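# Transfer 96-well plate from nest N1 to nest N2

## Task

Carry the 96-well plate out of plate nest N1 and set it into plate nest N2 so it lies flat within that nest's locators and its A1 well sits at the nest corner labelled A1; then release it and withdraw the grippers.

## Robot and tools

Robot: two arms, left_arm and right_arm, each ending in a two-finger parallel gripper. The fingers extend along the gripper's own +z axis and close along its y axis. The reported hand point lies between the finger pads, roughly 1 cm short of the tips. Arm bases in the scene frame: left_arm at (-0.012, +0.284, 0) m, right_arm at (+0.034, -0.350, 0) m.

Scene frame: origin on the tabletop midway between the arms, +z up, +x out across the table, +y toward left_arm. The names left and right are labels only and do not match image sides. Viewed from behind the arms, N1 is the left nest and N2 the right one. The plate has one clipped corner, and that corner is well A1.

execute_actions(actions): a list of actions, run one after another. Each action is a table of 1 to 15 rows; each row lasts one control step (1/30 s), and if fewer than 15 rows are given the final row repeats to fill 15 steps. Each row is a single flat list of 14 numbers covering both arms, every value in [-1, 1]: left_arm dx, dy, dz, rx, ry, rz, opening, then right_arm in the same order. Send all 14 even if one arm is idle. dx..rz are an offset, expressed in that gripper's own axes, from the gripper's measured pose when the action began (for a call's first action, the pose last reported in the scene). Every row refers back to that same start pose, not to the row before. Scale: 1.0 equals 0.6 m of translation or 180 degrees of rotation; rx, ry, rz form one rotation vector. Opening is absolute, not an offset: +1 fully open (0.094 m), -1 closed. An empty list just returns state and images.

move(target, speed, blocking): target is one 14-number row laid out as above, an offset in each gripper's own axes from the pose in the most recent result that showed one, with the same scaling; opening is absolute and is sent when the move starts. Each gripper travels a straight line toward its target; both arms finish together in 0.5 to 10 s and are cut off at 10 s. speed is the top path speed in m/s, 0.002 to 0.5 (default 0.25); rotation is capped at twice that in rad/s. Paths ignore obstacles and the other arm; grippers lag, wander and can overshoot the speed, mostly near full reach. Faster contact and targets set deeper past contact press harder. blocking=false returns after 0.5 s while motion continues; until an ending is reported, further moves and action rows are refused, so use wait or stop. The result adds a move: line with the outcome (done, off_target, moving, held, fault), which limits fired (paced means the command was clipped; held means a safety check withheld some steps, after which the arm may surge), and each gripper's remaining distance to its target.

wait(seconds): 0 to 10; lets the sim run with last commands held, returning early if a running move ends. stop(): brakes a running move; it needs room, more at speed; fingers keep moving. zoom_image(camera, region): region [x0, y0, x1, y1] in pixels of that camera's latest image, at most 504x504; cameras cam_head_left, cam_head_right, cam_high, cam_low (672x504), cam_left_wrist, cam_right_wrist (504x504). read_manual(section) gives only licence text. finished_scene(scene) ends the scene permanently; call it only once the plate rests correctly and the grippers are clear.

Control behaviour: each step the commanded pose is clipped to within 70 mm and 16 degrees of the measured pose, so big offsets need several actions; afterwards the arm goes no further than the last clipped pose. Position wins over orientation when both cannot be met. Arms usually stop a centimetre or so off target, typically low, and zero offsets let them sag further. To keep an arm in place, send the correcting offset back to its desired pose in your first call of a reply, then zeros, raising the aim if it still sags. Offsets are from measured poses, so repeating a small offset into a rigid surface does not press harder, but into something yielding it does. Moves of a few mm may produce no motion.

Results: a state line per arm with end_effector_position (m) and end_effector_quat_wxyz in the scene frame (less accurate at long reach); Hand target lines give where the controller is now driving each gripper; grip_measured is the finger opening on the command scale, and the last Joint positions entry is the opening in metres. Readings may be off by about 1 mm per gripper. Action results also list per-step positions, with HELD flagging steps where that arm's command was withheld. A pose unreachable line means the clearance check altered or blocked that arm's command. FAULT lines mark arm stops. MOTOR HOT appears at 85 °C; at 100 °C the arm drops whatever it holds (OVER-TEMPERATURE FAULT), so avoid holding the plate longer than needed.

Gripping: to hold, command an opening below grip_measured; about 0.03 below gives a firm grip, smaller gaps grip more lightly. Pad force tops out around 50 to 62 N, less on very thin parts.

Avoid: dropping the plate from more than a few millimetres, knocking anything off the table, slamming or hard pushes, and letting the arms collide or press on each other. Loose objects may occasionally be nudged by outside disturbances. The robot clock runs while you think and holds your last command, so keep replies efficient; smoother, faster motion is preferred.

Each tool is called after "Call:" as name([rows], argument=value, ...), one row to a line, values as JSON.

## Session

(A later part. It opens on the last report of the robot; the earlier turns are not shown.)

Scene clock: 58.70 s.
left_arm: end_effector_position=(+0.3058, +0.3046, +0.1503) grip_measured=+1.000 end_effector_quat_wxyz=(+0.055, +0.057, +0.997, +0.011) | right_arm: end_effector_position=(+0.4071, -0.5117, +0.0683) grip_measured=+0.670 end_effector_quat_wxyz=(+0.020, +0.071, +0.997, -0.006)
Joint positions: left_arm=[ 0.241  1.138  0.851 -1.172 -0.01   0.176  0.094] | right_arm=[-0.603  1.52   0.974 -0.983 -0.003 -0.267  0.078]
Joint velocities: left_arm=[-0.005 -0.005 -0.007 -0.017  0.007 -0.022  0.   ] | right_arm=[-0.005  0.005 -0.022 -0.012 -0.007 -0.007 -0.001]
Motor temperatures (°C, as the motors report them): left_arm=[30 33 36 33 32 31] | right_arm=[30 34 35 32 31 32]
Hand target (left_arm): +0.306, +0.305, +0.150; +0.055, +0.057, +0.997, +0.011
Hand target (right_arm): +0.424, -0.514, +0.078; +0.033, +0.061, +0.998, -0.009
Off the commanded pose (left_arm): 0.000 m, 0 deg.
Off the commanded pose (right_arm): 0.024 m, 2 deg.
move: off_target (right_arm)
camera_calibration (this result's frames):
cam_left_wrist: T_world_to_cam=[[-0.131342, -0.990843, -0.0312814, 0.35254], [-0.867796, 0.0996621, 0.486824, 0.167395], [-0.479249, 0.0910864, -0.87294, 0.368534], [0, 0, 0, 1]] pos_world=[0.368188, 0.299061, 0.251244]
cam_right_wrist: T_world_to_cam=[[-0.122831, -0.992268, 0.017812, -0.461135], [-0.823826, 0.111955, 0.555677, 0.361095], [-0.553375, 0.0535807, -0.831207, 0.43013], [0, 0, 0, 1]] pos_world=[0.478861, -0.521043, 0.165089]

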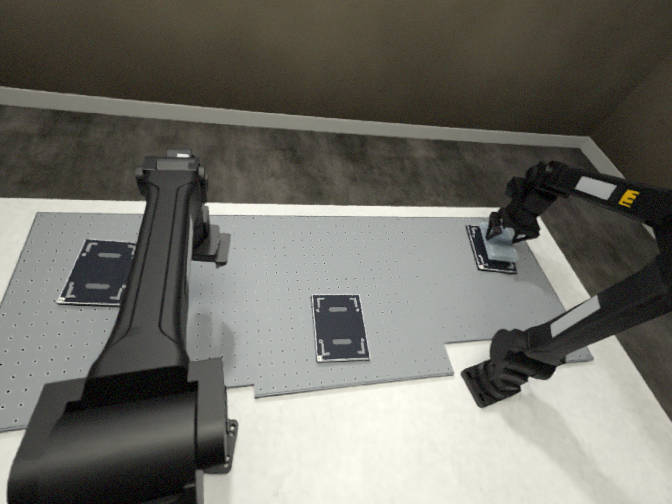

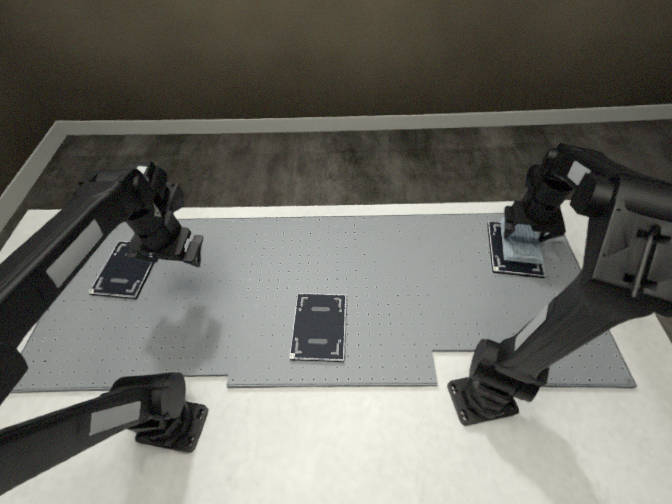

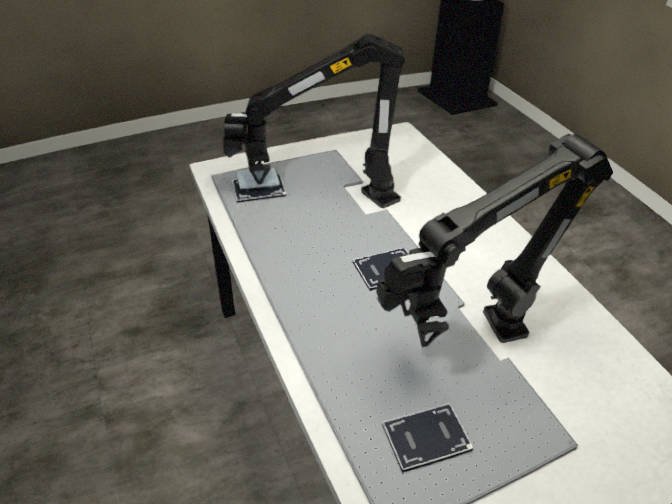

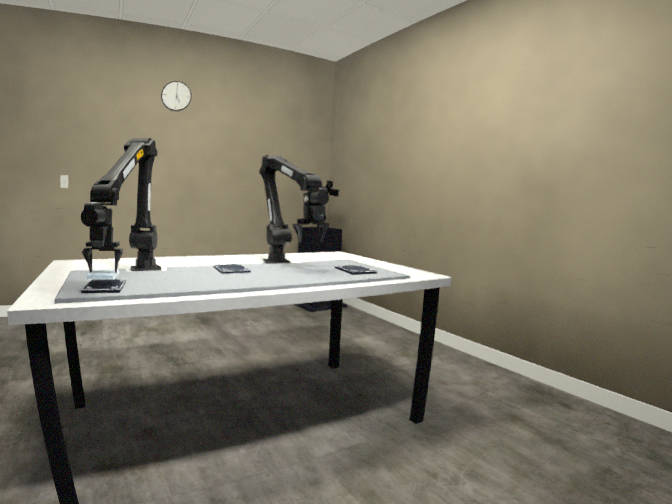

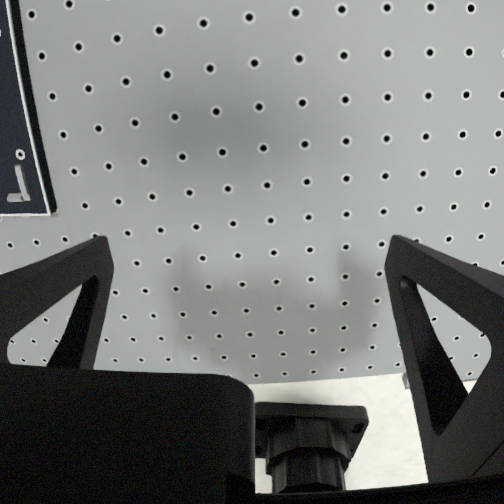

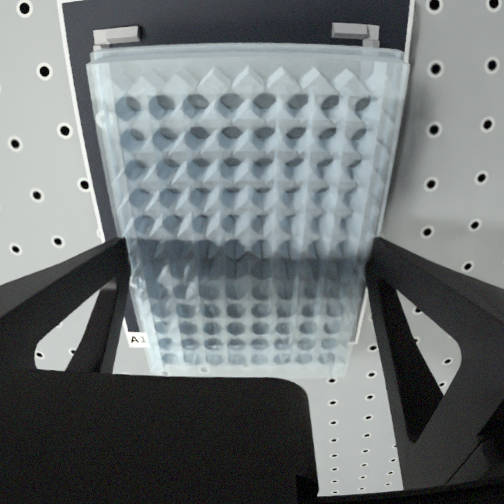

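Call:
move(target=[0,0,0,0,0,0,1,-0.0087,0.0107,0.0342,-0.0019,0.0062,-0.0059,0.64], speed=0.06)

Scene clock: 62.80 s.
left_arm: end_effector_position=(+0.3058, +0.3046, +0.1503) grip_measured=+1.000 end_effector_quat_wxyz=(+0.055, +0.057, +0.997, +0.011) | right_arm: end_effector_position=(+0.4101, -0.5097, +0.0531) grip_measured=+0.670 end_effector_quat_wxyz=(+0.011, +0.066, +0.998, -0.002)
Joint positions: left_arm=[ 0.241  1.138  0.851 -1.172 -0.01   0.176  0.094] | right_arm=[-0.595  1.559  0.974 -0.964 -0.003 -0.27   0.078]
Joint velocities: left_arm=[-0.015 -0.005 -0.002  0.012 -0.007 -0.007  0.   ] | right_arm=[-0.015 -0.005 -0.002 -0.012 -0.007 -0.037 -0.001]
Motor temperatures (°C, as the motors report them): left_arm=[30 33 37 33 32 31] | right_arm=[30 34 35 32 31 32]
Hand target (left_arm): +0.306, +0.305, +0.150; +0.055, +0.057, +0.997, +0.011
Hand target (right_arm): +0.414, -0.507, +0.048; +0.011, +0.062, +0.998, -0.002
Off the commanded pose (left_arm): 0.000 m, 0 deg.
Off the commanded pose (right_arm): 0.007 m, 0 deg.
move: done
camera_calibration (this result's frames):
cam_left_wrist: T_world_to_cam=[[-0.131342, -0.990843, -0.0312814, 0.35254], [-0.867796, 0.0996621, 0.486824, 0.167395], [-0.479249, 0.0910864, -0.87294, 0.368534], [0, 0, 0, 1]] pos_world=[0.368188, 0.299061, 0.251244]
cam_right_wrist: T_world_to_cam=[[-0.112327, -0.993597, 0.0121624, -0.463121], [-0.814424, 0.0990697, 0.571751, 0.360551], [-0.569295, 0.0543175, -0.820337, 0.425438], [0, 0, 0, 1]] pos_world=[0.48382, -0.518984, 0.14849]

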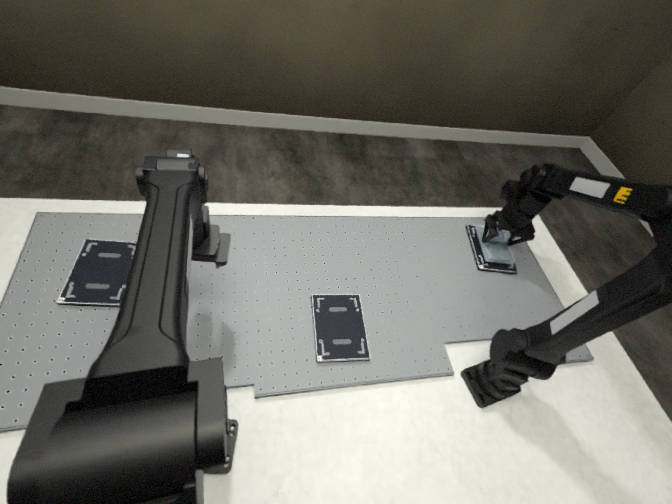

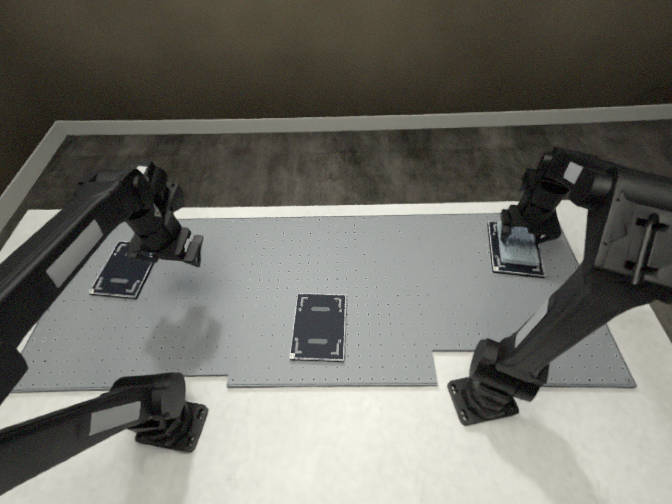

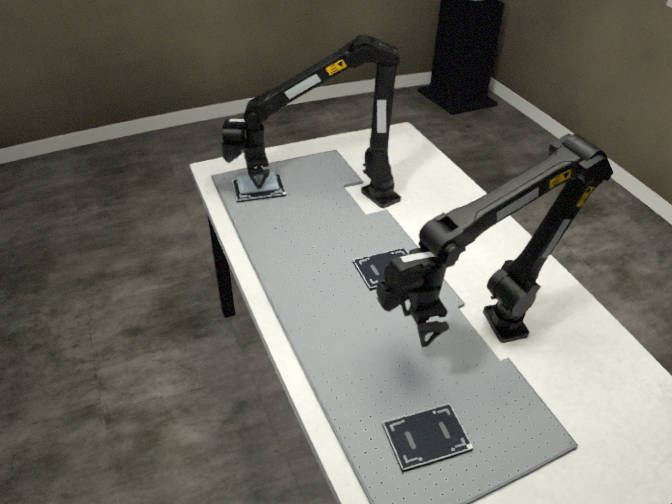

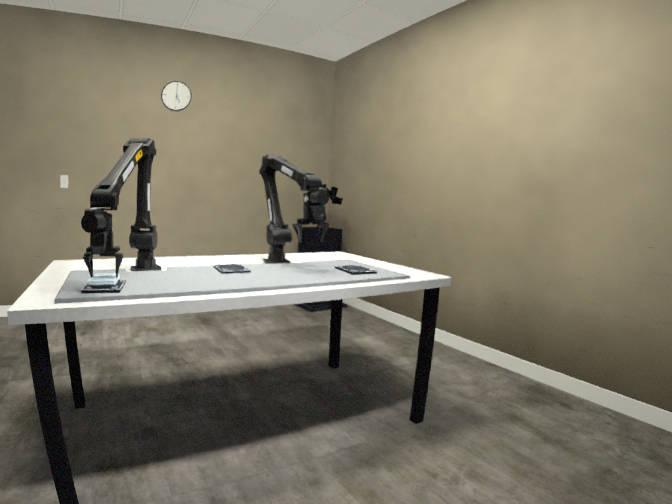

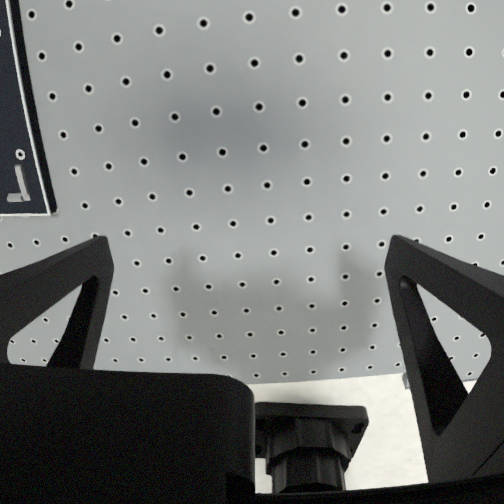

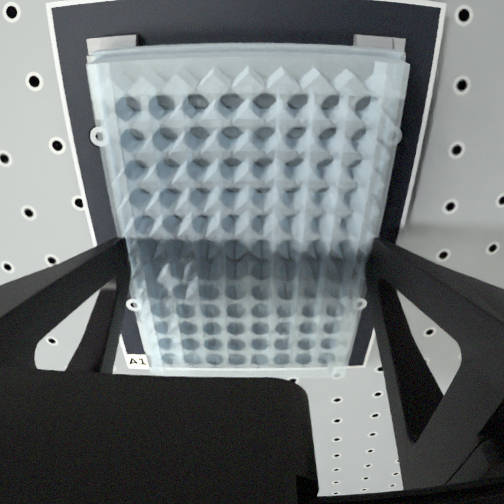

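Call:
zoom_image(camera="cam_right_wrist", region=[40, 0, 180, 150])

Call:
zoom_image(camera="cam_right_wrist", region=[320, 0, 460, 150])

Call:
zoom_image(camera="cam_right_wrist", region=[110, 270, 390, 390])

Region (40, 0, 180, 150) of cam_right_wrist's 504x504 image, scaled by 3.360, with more detail than that image has; it fills the left 470 columns of this view, and the rest is white.

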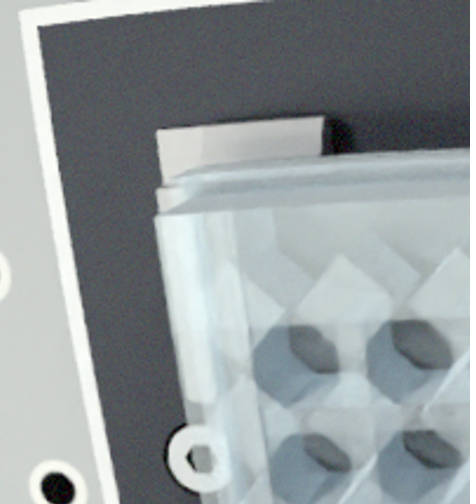

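Region (320, 0, 460, 150) of cam_right_wrist's 504x504 image, scaled by 3.360, with more detail than that image has; it fills the left 470 columns of this view, and the rest is white.

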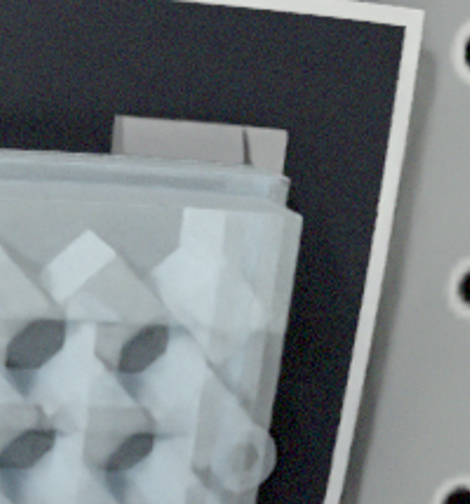

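Region (110, 270, 390, 390) of cam_right_wrist's 504x504 image, scaled by 1.800, with more detail than that image has; it fills the top 216 rows of this view, and the rest is white.

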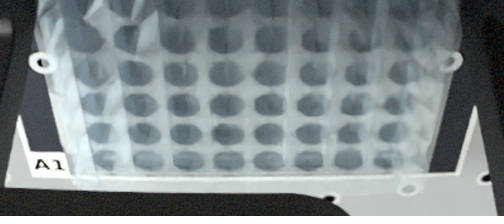

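Call:
move(target=[0,0,0,0,0,0,1,0.0093,0.0026,0.029,-0.0039,0.0141,0,0.64], speed=0.035)

Scene clock: 65.10 s.
left_arm: end_effector_position=(+0.3058, +0.3046, +0.1503) grip_measured=+1.000 end_effector_quat_wxyz=(+0.055, +0.057, +0.997, +0.011) | right_arm: end_effector_position=(+0.4083, -0.5089, +0.0446) grip_measured=+0.670 end_effector_quat_wxyz=(-0.000, +0.066, +0.998, +0.002)
Joint positions: left_arm=[ 0.241  1.138  0.851 -1.172 -0.01   0.176  0.094] | right_arm=[-0.595  1.581  0.974 -0.964 -0.003 -0.27   0.078]
Joint velocities: left_arm=[-0.015 -0.015 -0.007  0.007  0.022  0.007  0.   ] | right_arm=[ 0.005  0.005 -0.027 -0.002  0.007 -0.007 -0.001]
Motor temperatures (°C, as the motors report them): left_arm=[30 33 37 33 32 31] | right_arm=[30 34 35 32 31 32]
Hand target (left_arm): +0.306, +0.305, +0.150; +0.055, +0.057, +0.997, +0.011
Hand target (right_arm): +0.405, -0.507, +0.036; -0.011, +0.066, +0.998, +0.006
Off the commanded pose (left_arm): 0.000 m, 0 deg.
Off the commanded pose (right_arm): 0.010 m, 1 deg.
move: done
camera_calibration (this result's frames):
cam_left_wrist: T_world_to_cam=[[-0.131342, -0.990843, -0.0312814, 0.35254], [-0.867796, 0.0996621, 0.486824, 0.167395], [-0.479249, 0.0910864, -0.87294, 0.368534], [0, 0, 0, 1]] pos_world=[0.368188, 0.299061, 0.251244]
cam_right_wrist: T_world_to_cam=[[-0.112141, -0.993676, 0.00574632, -0.462264], [-0.802396, 0.0939625, 0.589348, 0.355514], [-0.586161, 0.0614794, -0.807859, 0.427309], [0, 0, 0, 1]] pos_world=[0.483896, -0.519016, 0.13834]

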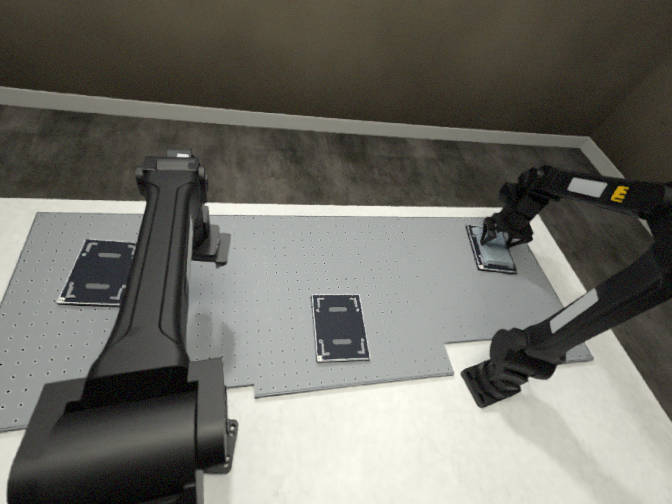

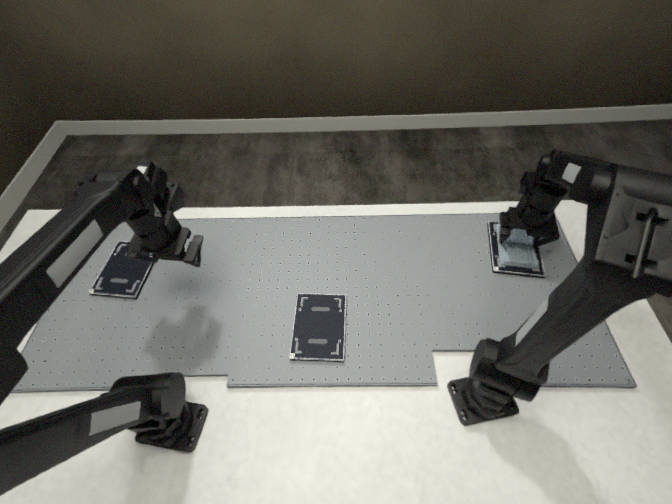

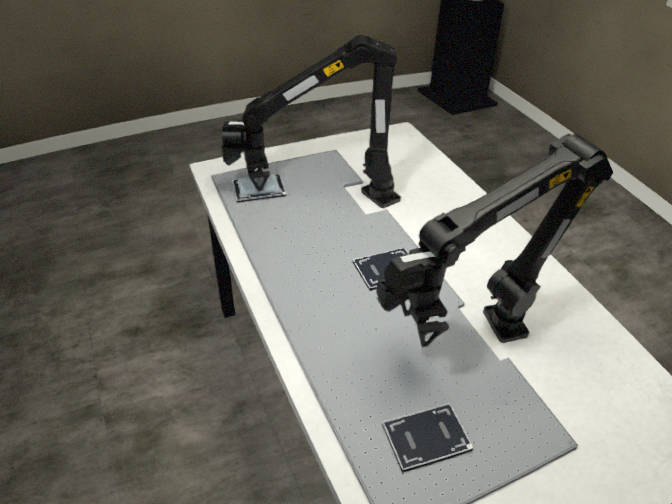

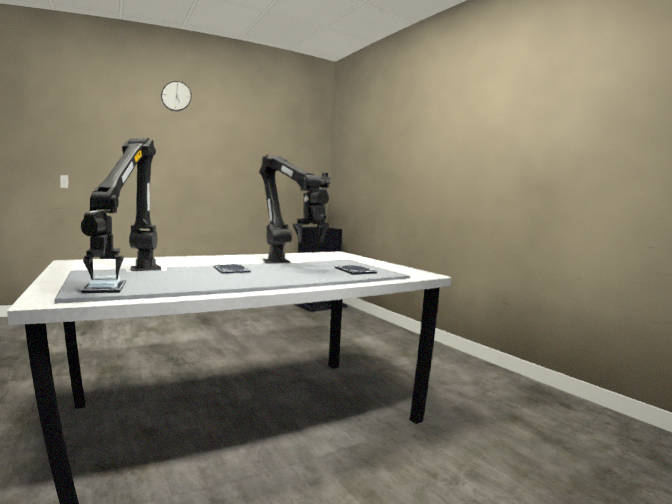

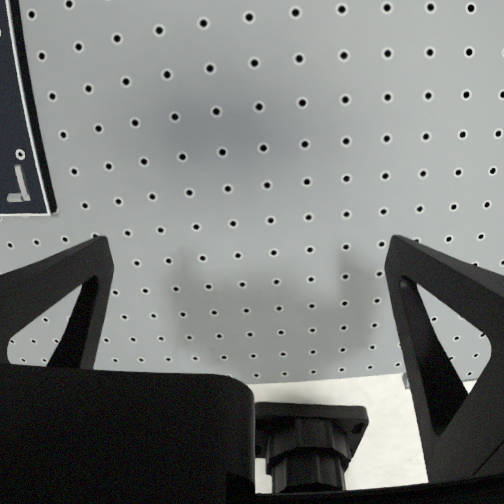

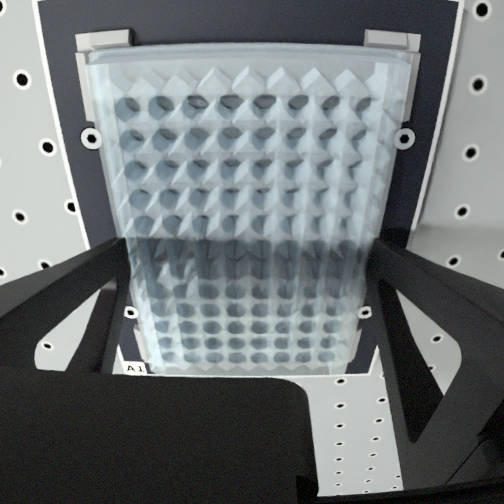

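Call:
zoom_image(camera="cam_right_wrist", region=[60, 15, 170, 155])

Call:
zoom_image(camera="cam_right_wrist", region=[330, 15, 440, 155])

Call:
zoom_image(camera="cam_right_wrist", region=[110, 280, 390, 390])

Region (60, 15, 170, 155) of cam_right_wrist's 504x504 image, scaled by 3.600, with more detail than that image has; it fills the left 396 columns of this view, and the rest is white.

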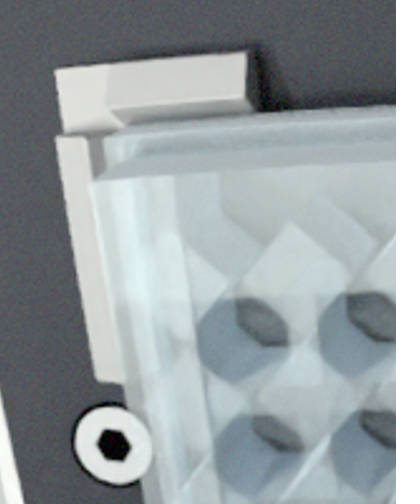

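Region (330, 15, 440, 155) of cam_right_wrist's 504x504 image, scaled by 3.600, with more detail than that image has; it fills the left 396 columns of this view, and the rest is white.

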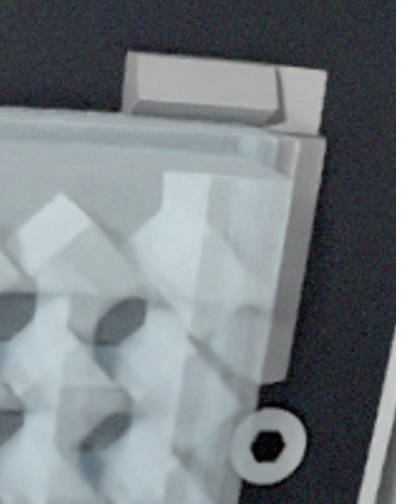

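Region (110, 280, 390, 390) of cam_right_wrist's 504x504 image, scaled by 1.800, with more detail than that image has; it fills the top 198 rows of this view, and the rest is white.

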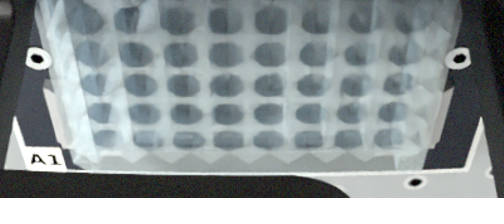

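Call:
zoom_image(camera="cam_right_wrist", region=[70, 22, 150, 72])

Call:
zoom_image(camera="cam_right_wrist", region=[346, 22, 426, 72])

Call:
zoom_image(camera="cam_low", region=[72, 262, 136, 298])

Region (70, 22, 150, 72) of cam_right_wrist's 504x504 image, scaled by 6.300, with more detail than that image has; it fills the top 315 rows of this view, and the rest is white.

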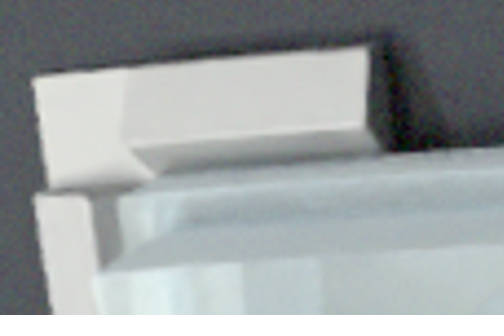

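Region (346, 22, 426, 72) of cam_right_wrist's 504x504 image, scaled by 6.300, with more detail than that image has; it fills the top 315 rows of this view, and the rest is white.

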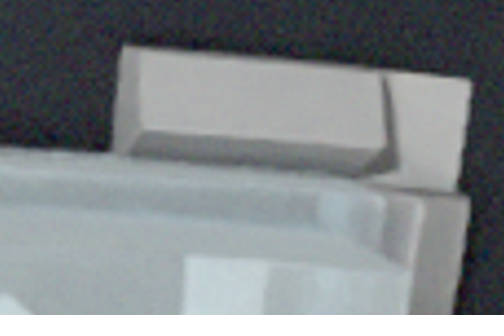

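Region (72, 262, 136, 298) of cam_low's 672x504 image, scaled by 7.875, with more detail than that image has; it fills the top 284 rows of this view, and the rest is white.

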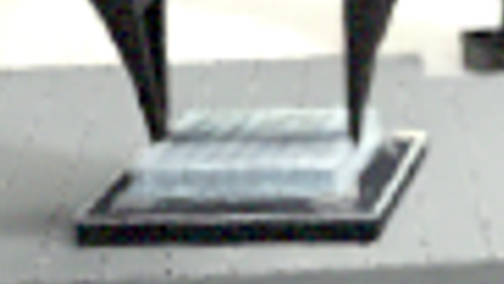

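Call:
execute_actions(actions=[])

Scene clock: 67.67 s.
left_arm: end_effector_position=(+0.3058, +0.3046, +0.1503) grip_measured=+1.000 end_effector_quat_wxyz=(+0.055, +0.057, +0.997, +0.011) | right_arm: end_effector_position=(+0.4083, -0.5089, +0.0446) grip_measured=+0.670 end_effector_quat_wxyz=(-0.000, +0.066, +0.998, +0.002)
Joint positions: left_arm=[ 0.241  1.138  0.851 -1.172 -0.01   0.176  0.094] | right_arm=[-0.595  1.581  0.974 -0.964 -0.003 -0.27   0.078]
Joint velocities: left_arm=[-0.015 -0.024  0.002 -0.012 -0.022  0.022  0.   ] | right_arm=[-0.005  0.005 -0.002  0.012  0.022 -0.066  0.001]
Motor temperatures (°C, as the motors report them): left_arm=[30 33 37 33 32 31] | right_arm=[30 34 35 32 31 32]
Hand target (left_arm): +0.306, +0.305, +0.150; +0.055, +0.057, +0.997, +0.011
Hand target (right_arm): +0.405, -0.507, +0.036; -0.011, +0.066, +0.998, +0.006
Off the commanded pose (left_arm): 0.000 m, 0 deg.
Off the commanded pose (right_arm): 0.010 m, 1 deg.
camera_calibration (this result's frames):
cam_left_wrist: T_world_to_cam=[[-0.131342, -0.990843, -0.0312814, 0.35254], [-0.867796, 0.0996621, 0.486824, 0.167395], [-0.479249, 0.0910864, -0.87294, 0.368534], [0, 0, 0, 1]] pos_world=[0.368188, 0.299061, 0.251244]
cam_right_wrist: T_world_to_cam=[[-0.112141, -0.993676, 0.00574632, -0.462264], [-0.802396, 0.0939625, 0.589348, 0.355514], [-0.586161, 0.0614794, -0.807859, 0.427309], [0, 0, 0, 1]] pos_world=[0.483896, -0.519016, 0.13834]

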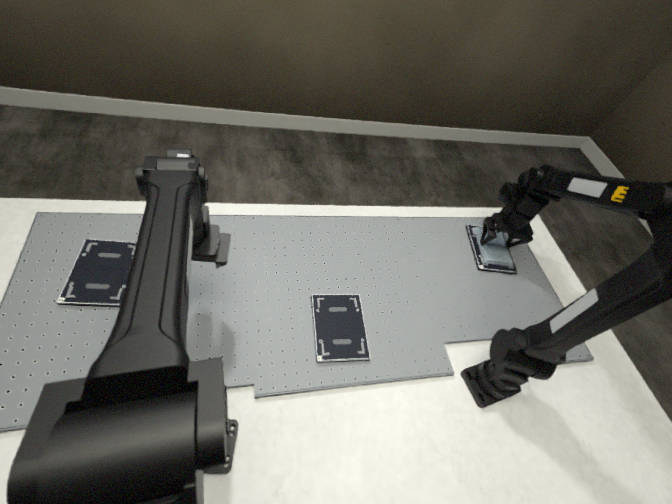

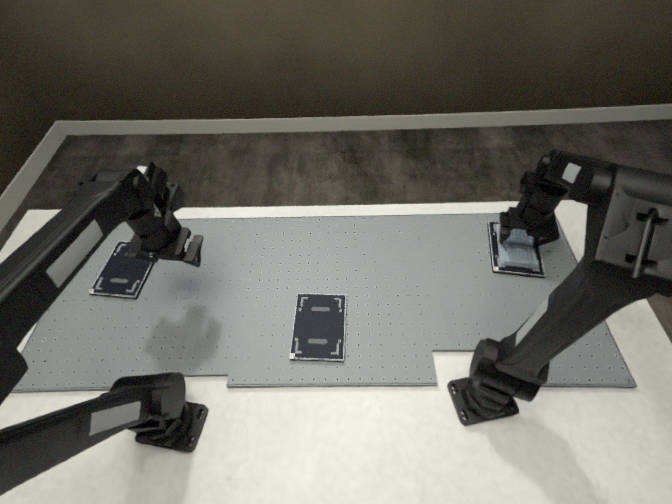

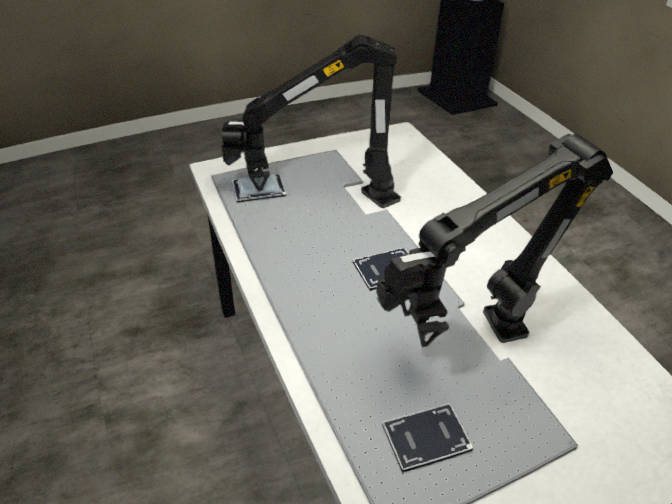

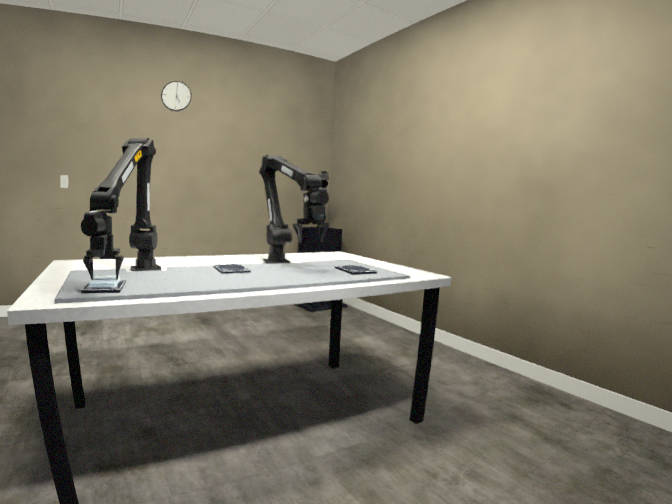

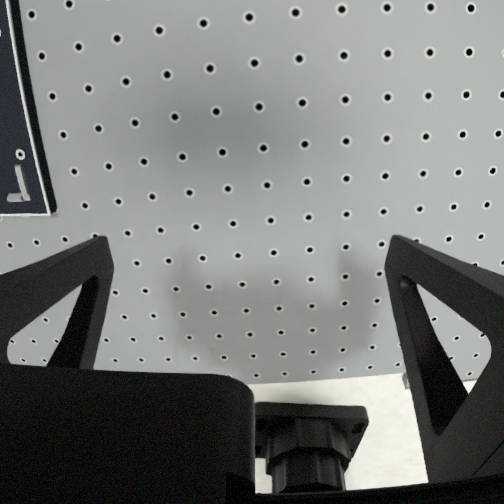

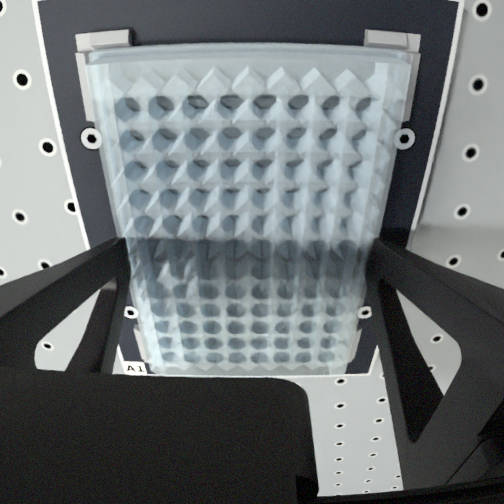

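Call:
execute_actions([
  [[0,0,0,0,0,0,1,0,0,0,0,0,0,0.64],[0,0,0,0,0,0,1,0,0,0,0,0,0,0.64],[0,0,0,0,0,0,1,0,0,0,0,0,0,0.65],[0,0,0,0,0,0,1,0,0,0,0,0,0,0.66],[0,0,0,0,0,0,1,0,0,0,0,0,0,0.67],[0,0,0,0,0,0,1,0,0,0,0,0,0,0.68],[0,0,0,0,0,0,1,0,0,0,0,0,0,0.69],[0,0,0,0,0,0,1,0,0,0,0,0,0,0.70],[0,0,0,0,0,0,1,0,0,0,0,0,0,0.72],[0,0,0,0,0,0,1,0,0,0,0,0,0,0.74],[0,0,0,0,0,0,1,0,0,0,0,0,0,0.77],[0,0,0,0,0,0,1,0,0,0,0,0,0,0.82],[0,0,0,0,0,0,1,0,0,0,0,0,0,0.88],[0,0,0,0,0,0,1,0,0,0,0,0,0,0.94],[0,0,0,0,0,0,1,0,0,0,0,0,0,1]],
])

Scene clock: 68.60 s.
left_arm: end_effector_position=(+0.3058, +0.3046, +0.1503) grip_measured=+1.000 end_effector_quat_wxyz=(+0.055, +0.057, +0.997, +0.011) | right_arm: end_effector_position=(+0.4082, -0.5089, +0.0446) grip_measured=+0.975 end_effector_quat_wxyz=(-0.000, +0.066, +0.998, +0.001)
Joint positions: left_arm=[ 0.241  1.138  0.851 -1.172 -0.01   0.176  0.094] | right_arm=[-0.595  1.581  0.974 -0.964 -0.003 -0.27   0.093]
Joint velocities: left_arm=[-0.005  0.015  0.017  0.002 -0.022 -0.022  0.   ] | right_arm=[ 0.005 -0.005  0.002 -0.007 -0.066 -0.022  0.055]
Motor temperatures (°C, as the motors report them): left_arm=[30 33 37 33 32 31] | right_arm=[30 34 35 32 31 32]
Hand target (left_arm): +0.306, +0.305, +0.150; +0.055, +0.057, +0.997, +0.011
Hand target (right_arm): +0.408, -0.509, +0.045; -0.000, +0.066, +0.998, +0.001
Off the commanded pose (left_arm): 0.000 m, 0 deg.
Off the commanded pose (right_arm): 0.000 m, 0 deg.
Step readings (end_effector_position):
0: left_arm (+0.3058, +0.3046, +0.1503) | right_arm (+0.4083, -0.5089, +0.0446)
1: left_arm (+0.3058, +0.3046, +0.1503) | right_arm (+0.4083, -0.5089, +0.0446)
2: left_arm (+0.3058, +0.3046, +0.1503) | right_arm (+0.4083, -0.5089, +0.0446)
4: left_arm (+0.3058, +0.3046, +0.1503) | right_arm (+0.4083, -0.5089, +0.0446)
8: left_arm (+0.3058, +0.3046, +0.1503) | right_arm (+0.4082, -0.5089, +0.0446)
15: end_effector_position above
camera_calibration (this result's frames):
cam_left_wrist: T_world_to_cam=[[-0.131342, -0.990843, -0.0312814, 0.35254], [-0.867796, 0.0996621, 0.486824, 0.167395], [-0.479249, 0.0910864, -0.87294, 0.368534], [0, 0, 0, 1]] pos_world=[0.368188, 0.299061, 0.251244]
cam_right_wrist: T_world_to_cam=[[-0.11214, -0.993674, 0.00611195, -0.462343], [-0.802308, 0.0941691, 0.589435, 0.355564], [-0.586282, 0.0611955, -0.807793, 0.427199], [0, 0, 0, 1]] pos_world=[0.483884, -0.519044, 0.138332]

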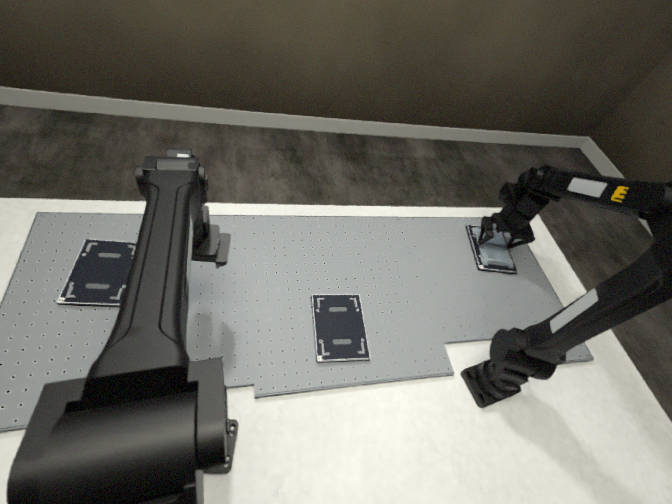

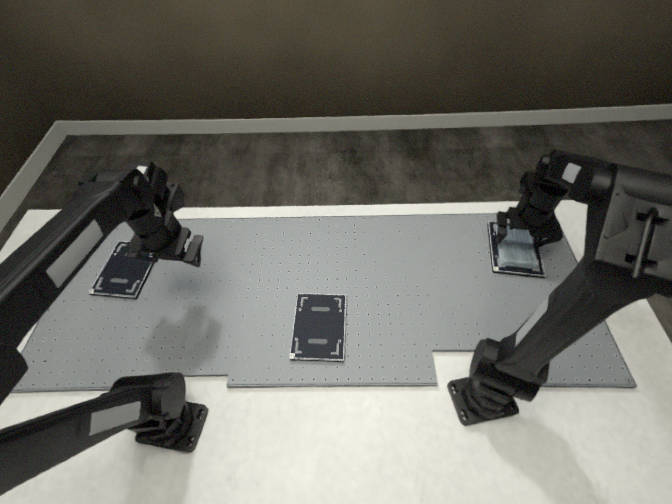

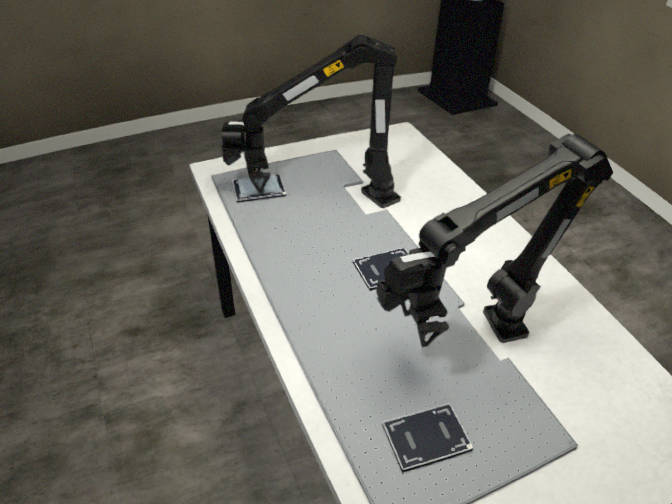

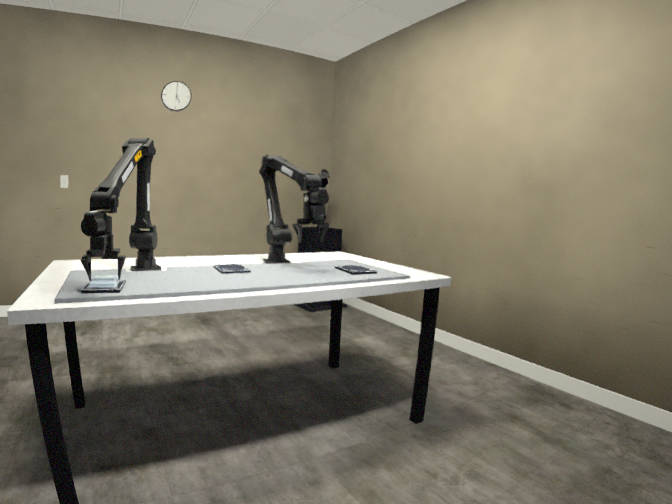

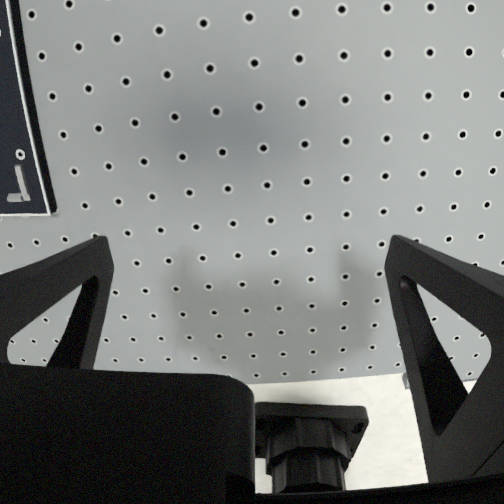

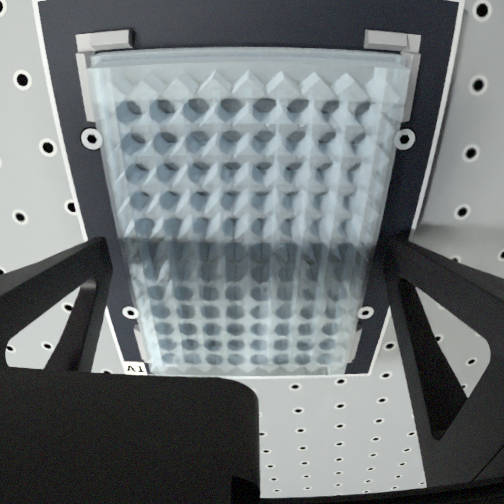

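Call:
zoom_image(camera="cam_right_wrist", region=[60, 15, 440, 150])

Call:
zoom_image(camera="cam_right_wrist", region=[110, 290, 390, 390])

Region (60, 15, 440, 150) of cam_right_wrist's 504x504 image, scaled by 1.326, with more detail than that image has; it fills the top 179 rows of this view, and the rest is white.

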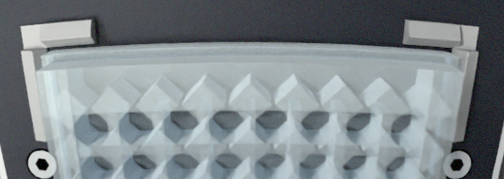

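Region (110, 290, 390, 390) of cam_right_wrist's 504x504 image, scaled by 1.800, with more detail than that image has; it fills the top 180 rows of this view, and the rest is white.

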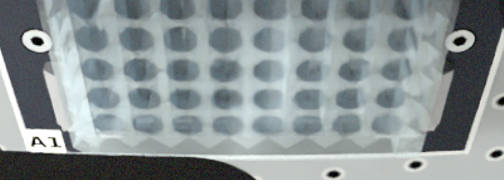

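Call:
move(target=[0,0,0,0,0,0,1,0.0867,0.024,-0.2167,0,0,0,1], speed=0.25)

Scene clock: 70.67 s.
left_arm: end_effector_position=(+0.3058, +0.3046, +0.1503) grip_measured=+1.000 end_effector_quat_wxyz=(+0.055, +0.057, +0.997, +0.011) | right_arm: end_effector_position=(+0.3488, -0.4837, +0.1611) grip_measured=+1.000 end_effector_quat_wxyz=(-0.011, +0.066, +0.998, +0.005)
Joint positions: left_arm=[ 0.241  1.138  0.851 -1.172 -0.01   0.176  0.094] | right_arm=[-0.595  1.288  1.006 -1.313 -0.003 -0.27   0.094]
Joint velocities: left_arm=[-0.005 -0.005 -0.027  0.022  0.007 -0.081  0.   ] | right_arm=[-0.005 -0.005 -0.012 -0.017  0.066 -0.007  0.   ]
Motor temperatures (°C, as the motors report them): left_arm=[30 33 37 33 32 31] | right_arm=[30 34 35 32 31 32]
Hand target (left_arm): +0.306, +0.305, +0.150; +0.055, +0.057, +0.997, +0.011
Hand target (right_arm): +0.359, -0.487, +0.174; +0.000, +0.066, +0.998, +0.001
Off the commanded pose (left_arm): 0.000 m, 0 deg.
Off the commanded pose (right_arm): 0.017 m, 1 deg.
move: off_target (right_arm)
camera_calibration (this result's frames):
cam_left_wrist: T_world_to_cam=[[-0.131342, -0.990843, -0.0312814, 0.35254], [-0.867796, 0.0996621, 0.486824, 0.167395], [-0.479249, 0.0910864, -0.87294, 0.368534], [0, 0, 0, 1]] pos_world=[0.368188, 0.299061, 0.251244]
cam_right_wrist: T_world_to_cam=[[-0.11208, -0.993699, -0.000524797, -0.44361], [-0.789491, 0.0887265, 0.607315, 0.22689], [-0.603442, 0.0684822, -0.794461, 0.492251], [0, 0, 0, 1]] pos_world=[0.426453, -0.494657, 0.253048]

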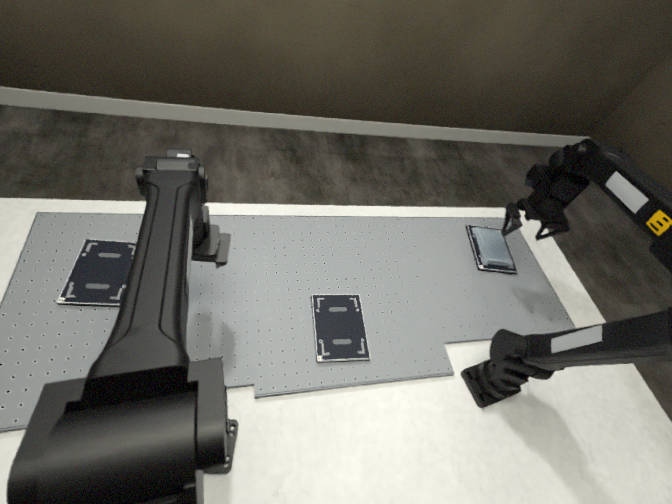

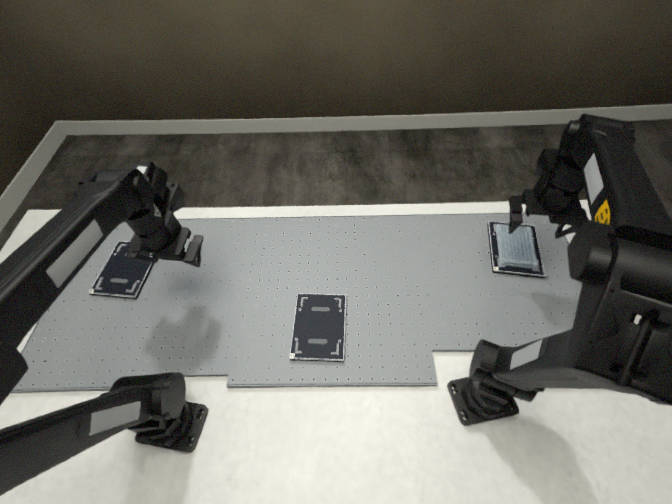

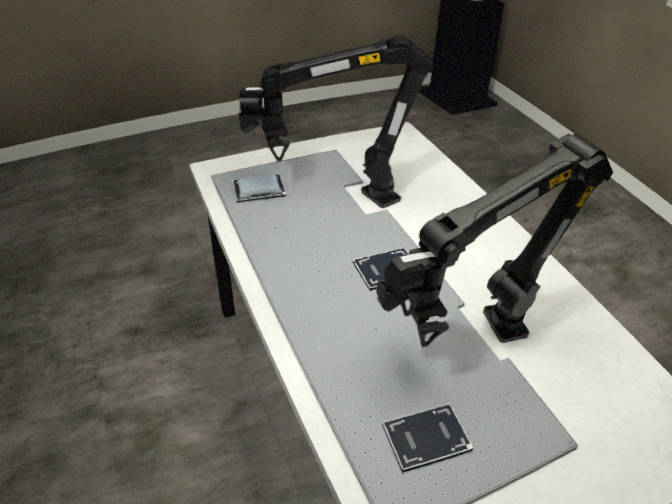

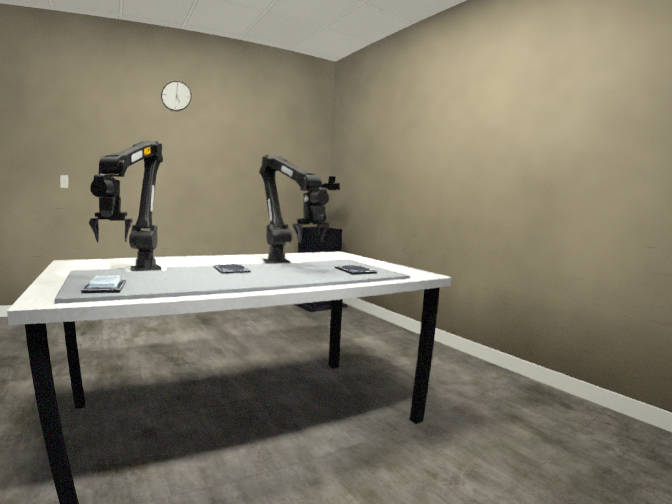

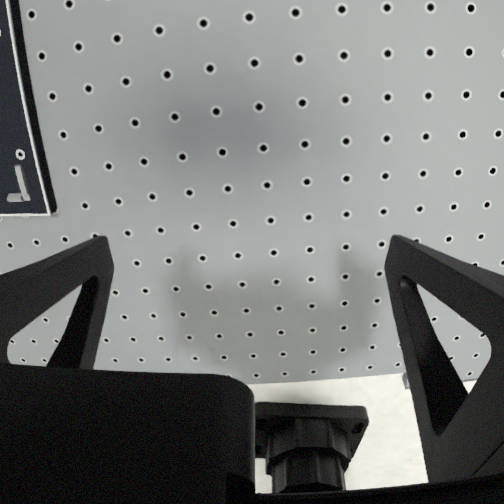

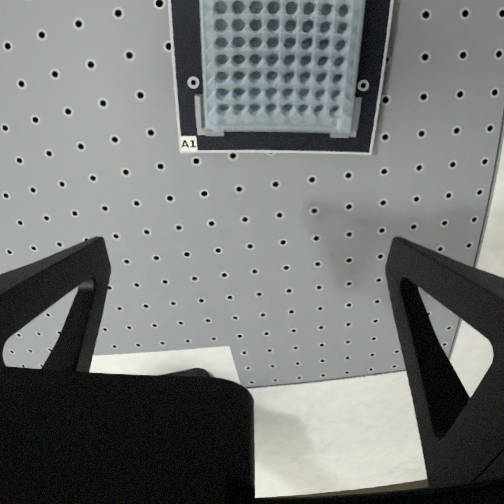

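Call:
zoom_image(camera="cam_right_wrist", region=[170, 60, 390, 165])

Call:
zoom_image(camera="cam_head_right", region=[475, 210, 560, 285])

Call:
zoom_image(camera="cam_high", region=[225, 165, 295, 210])

Call:
zoom_image(camera="cam_low", region=[75, 265, 135, 300])

Region (170, 60, 390, 165) of cam_right_wrist's 504x504 image, scaled by 2.291, with more detail than that image has; it fills the top 241 rows of this view, and the rest is white.

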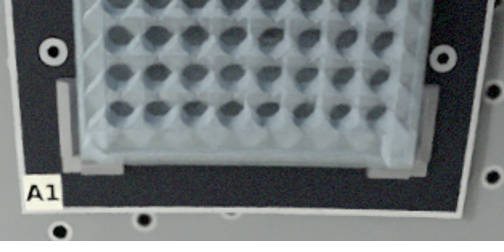

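Region (475, 210, 560, 285) of cam_head_right's 672x504 image, scaled by 5.929, with more detail than that image has; it fills the top 445 rows of this view, and the rest is white.

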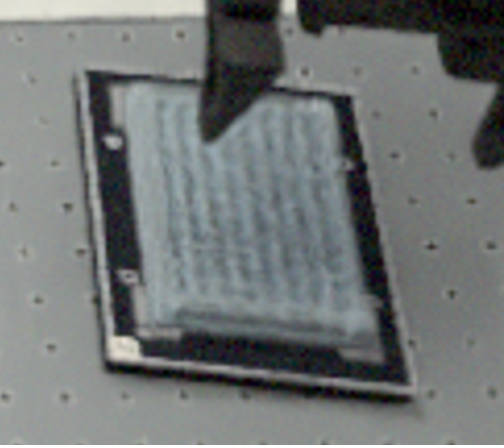

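Region (225, 165, 295, 210) of cam_high's 672x504 image, scaled by 7.200, with more detail than that image has; it fills the top 324 rows of this view, and the rest is white.

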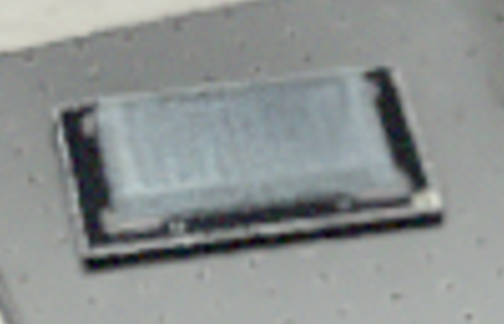

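Region (75, 265, 135, 300) of cam_low's 672x504 image, scaled by 8.400, with more detail than that image has; it fills the top 294 rows of this view, and the rest is white.

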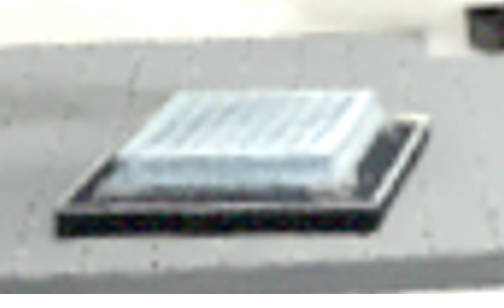

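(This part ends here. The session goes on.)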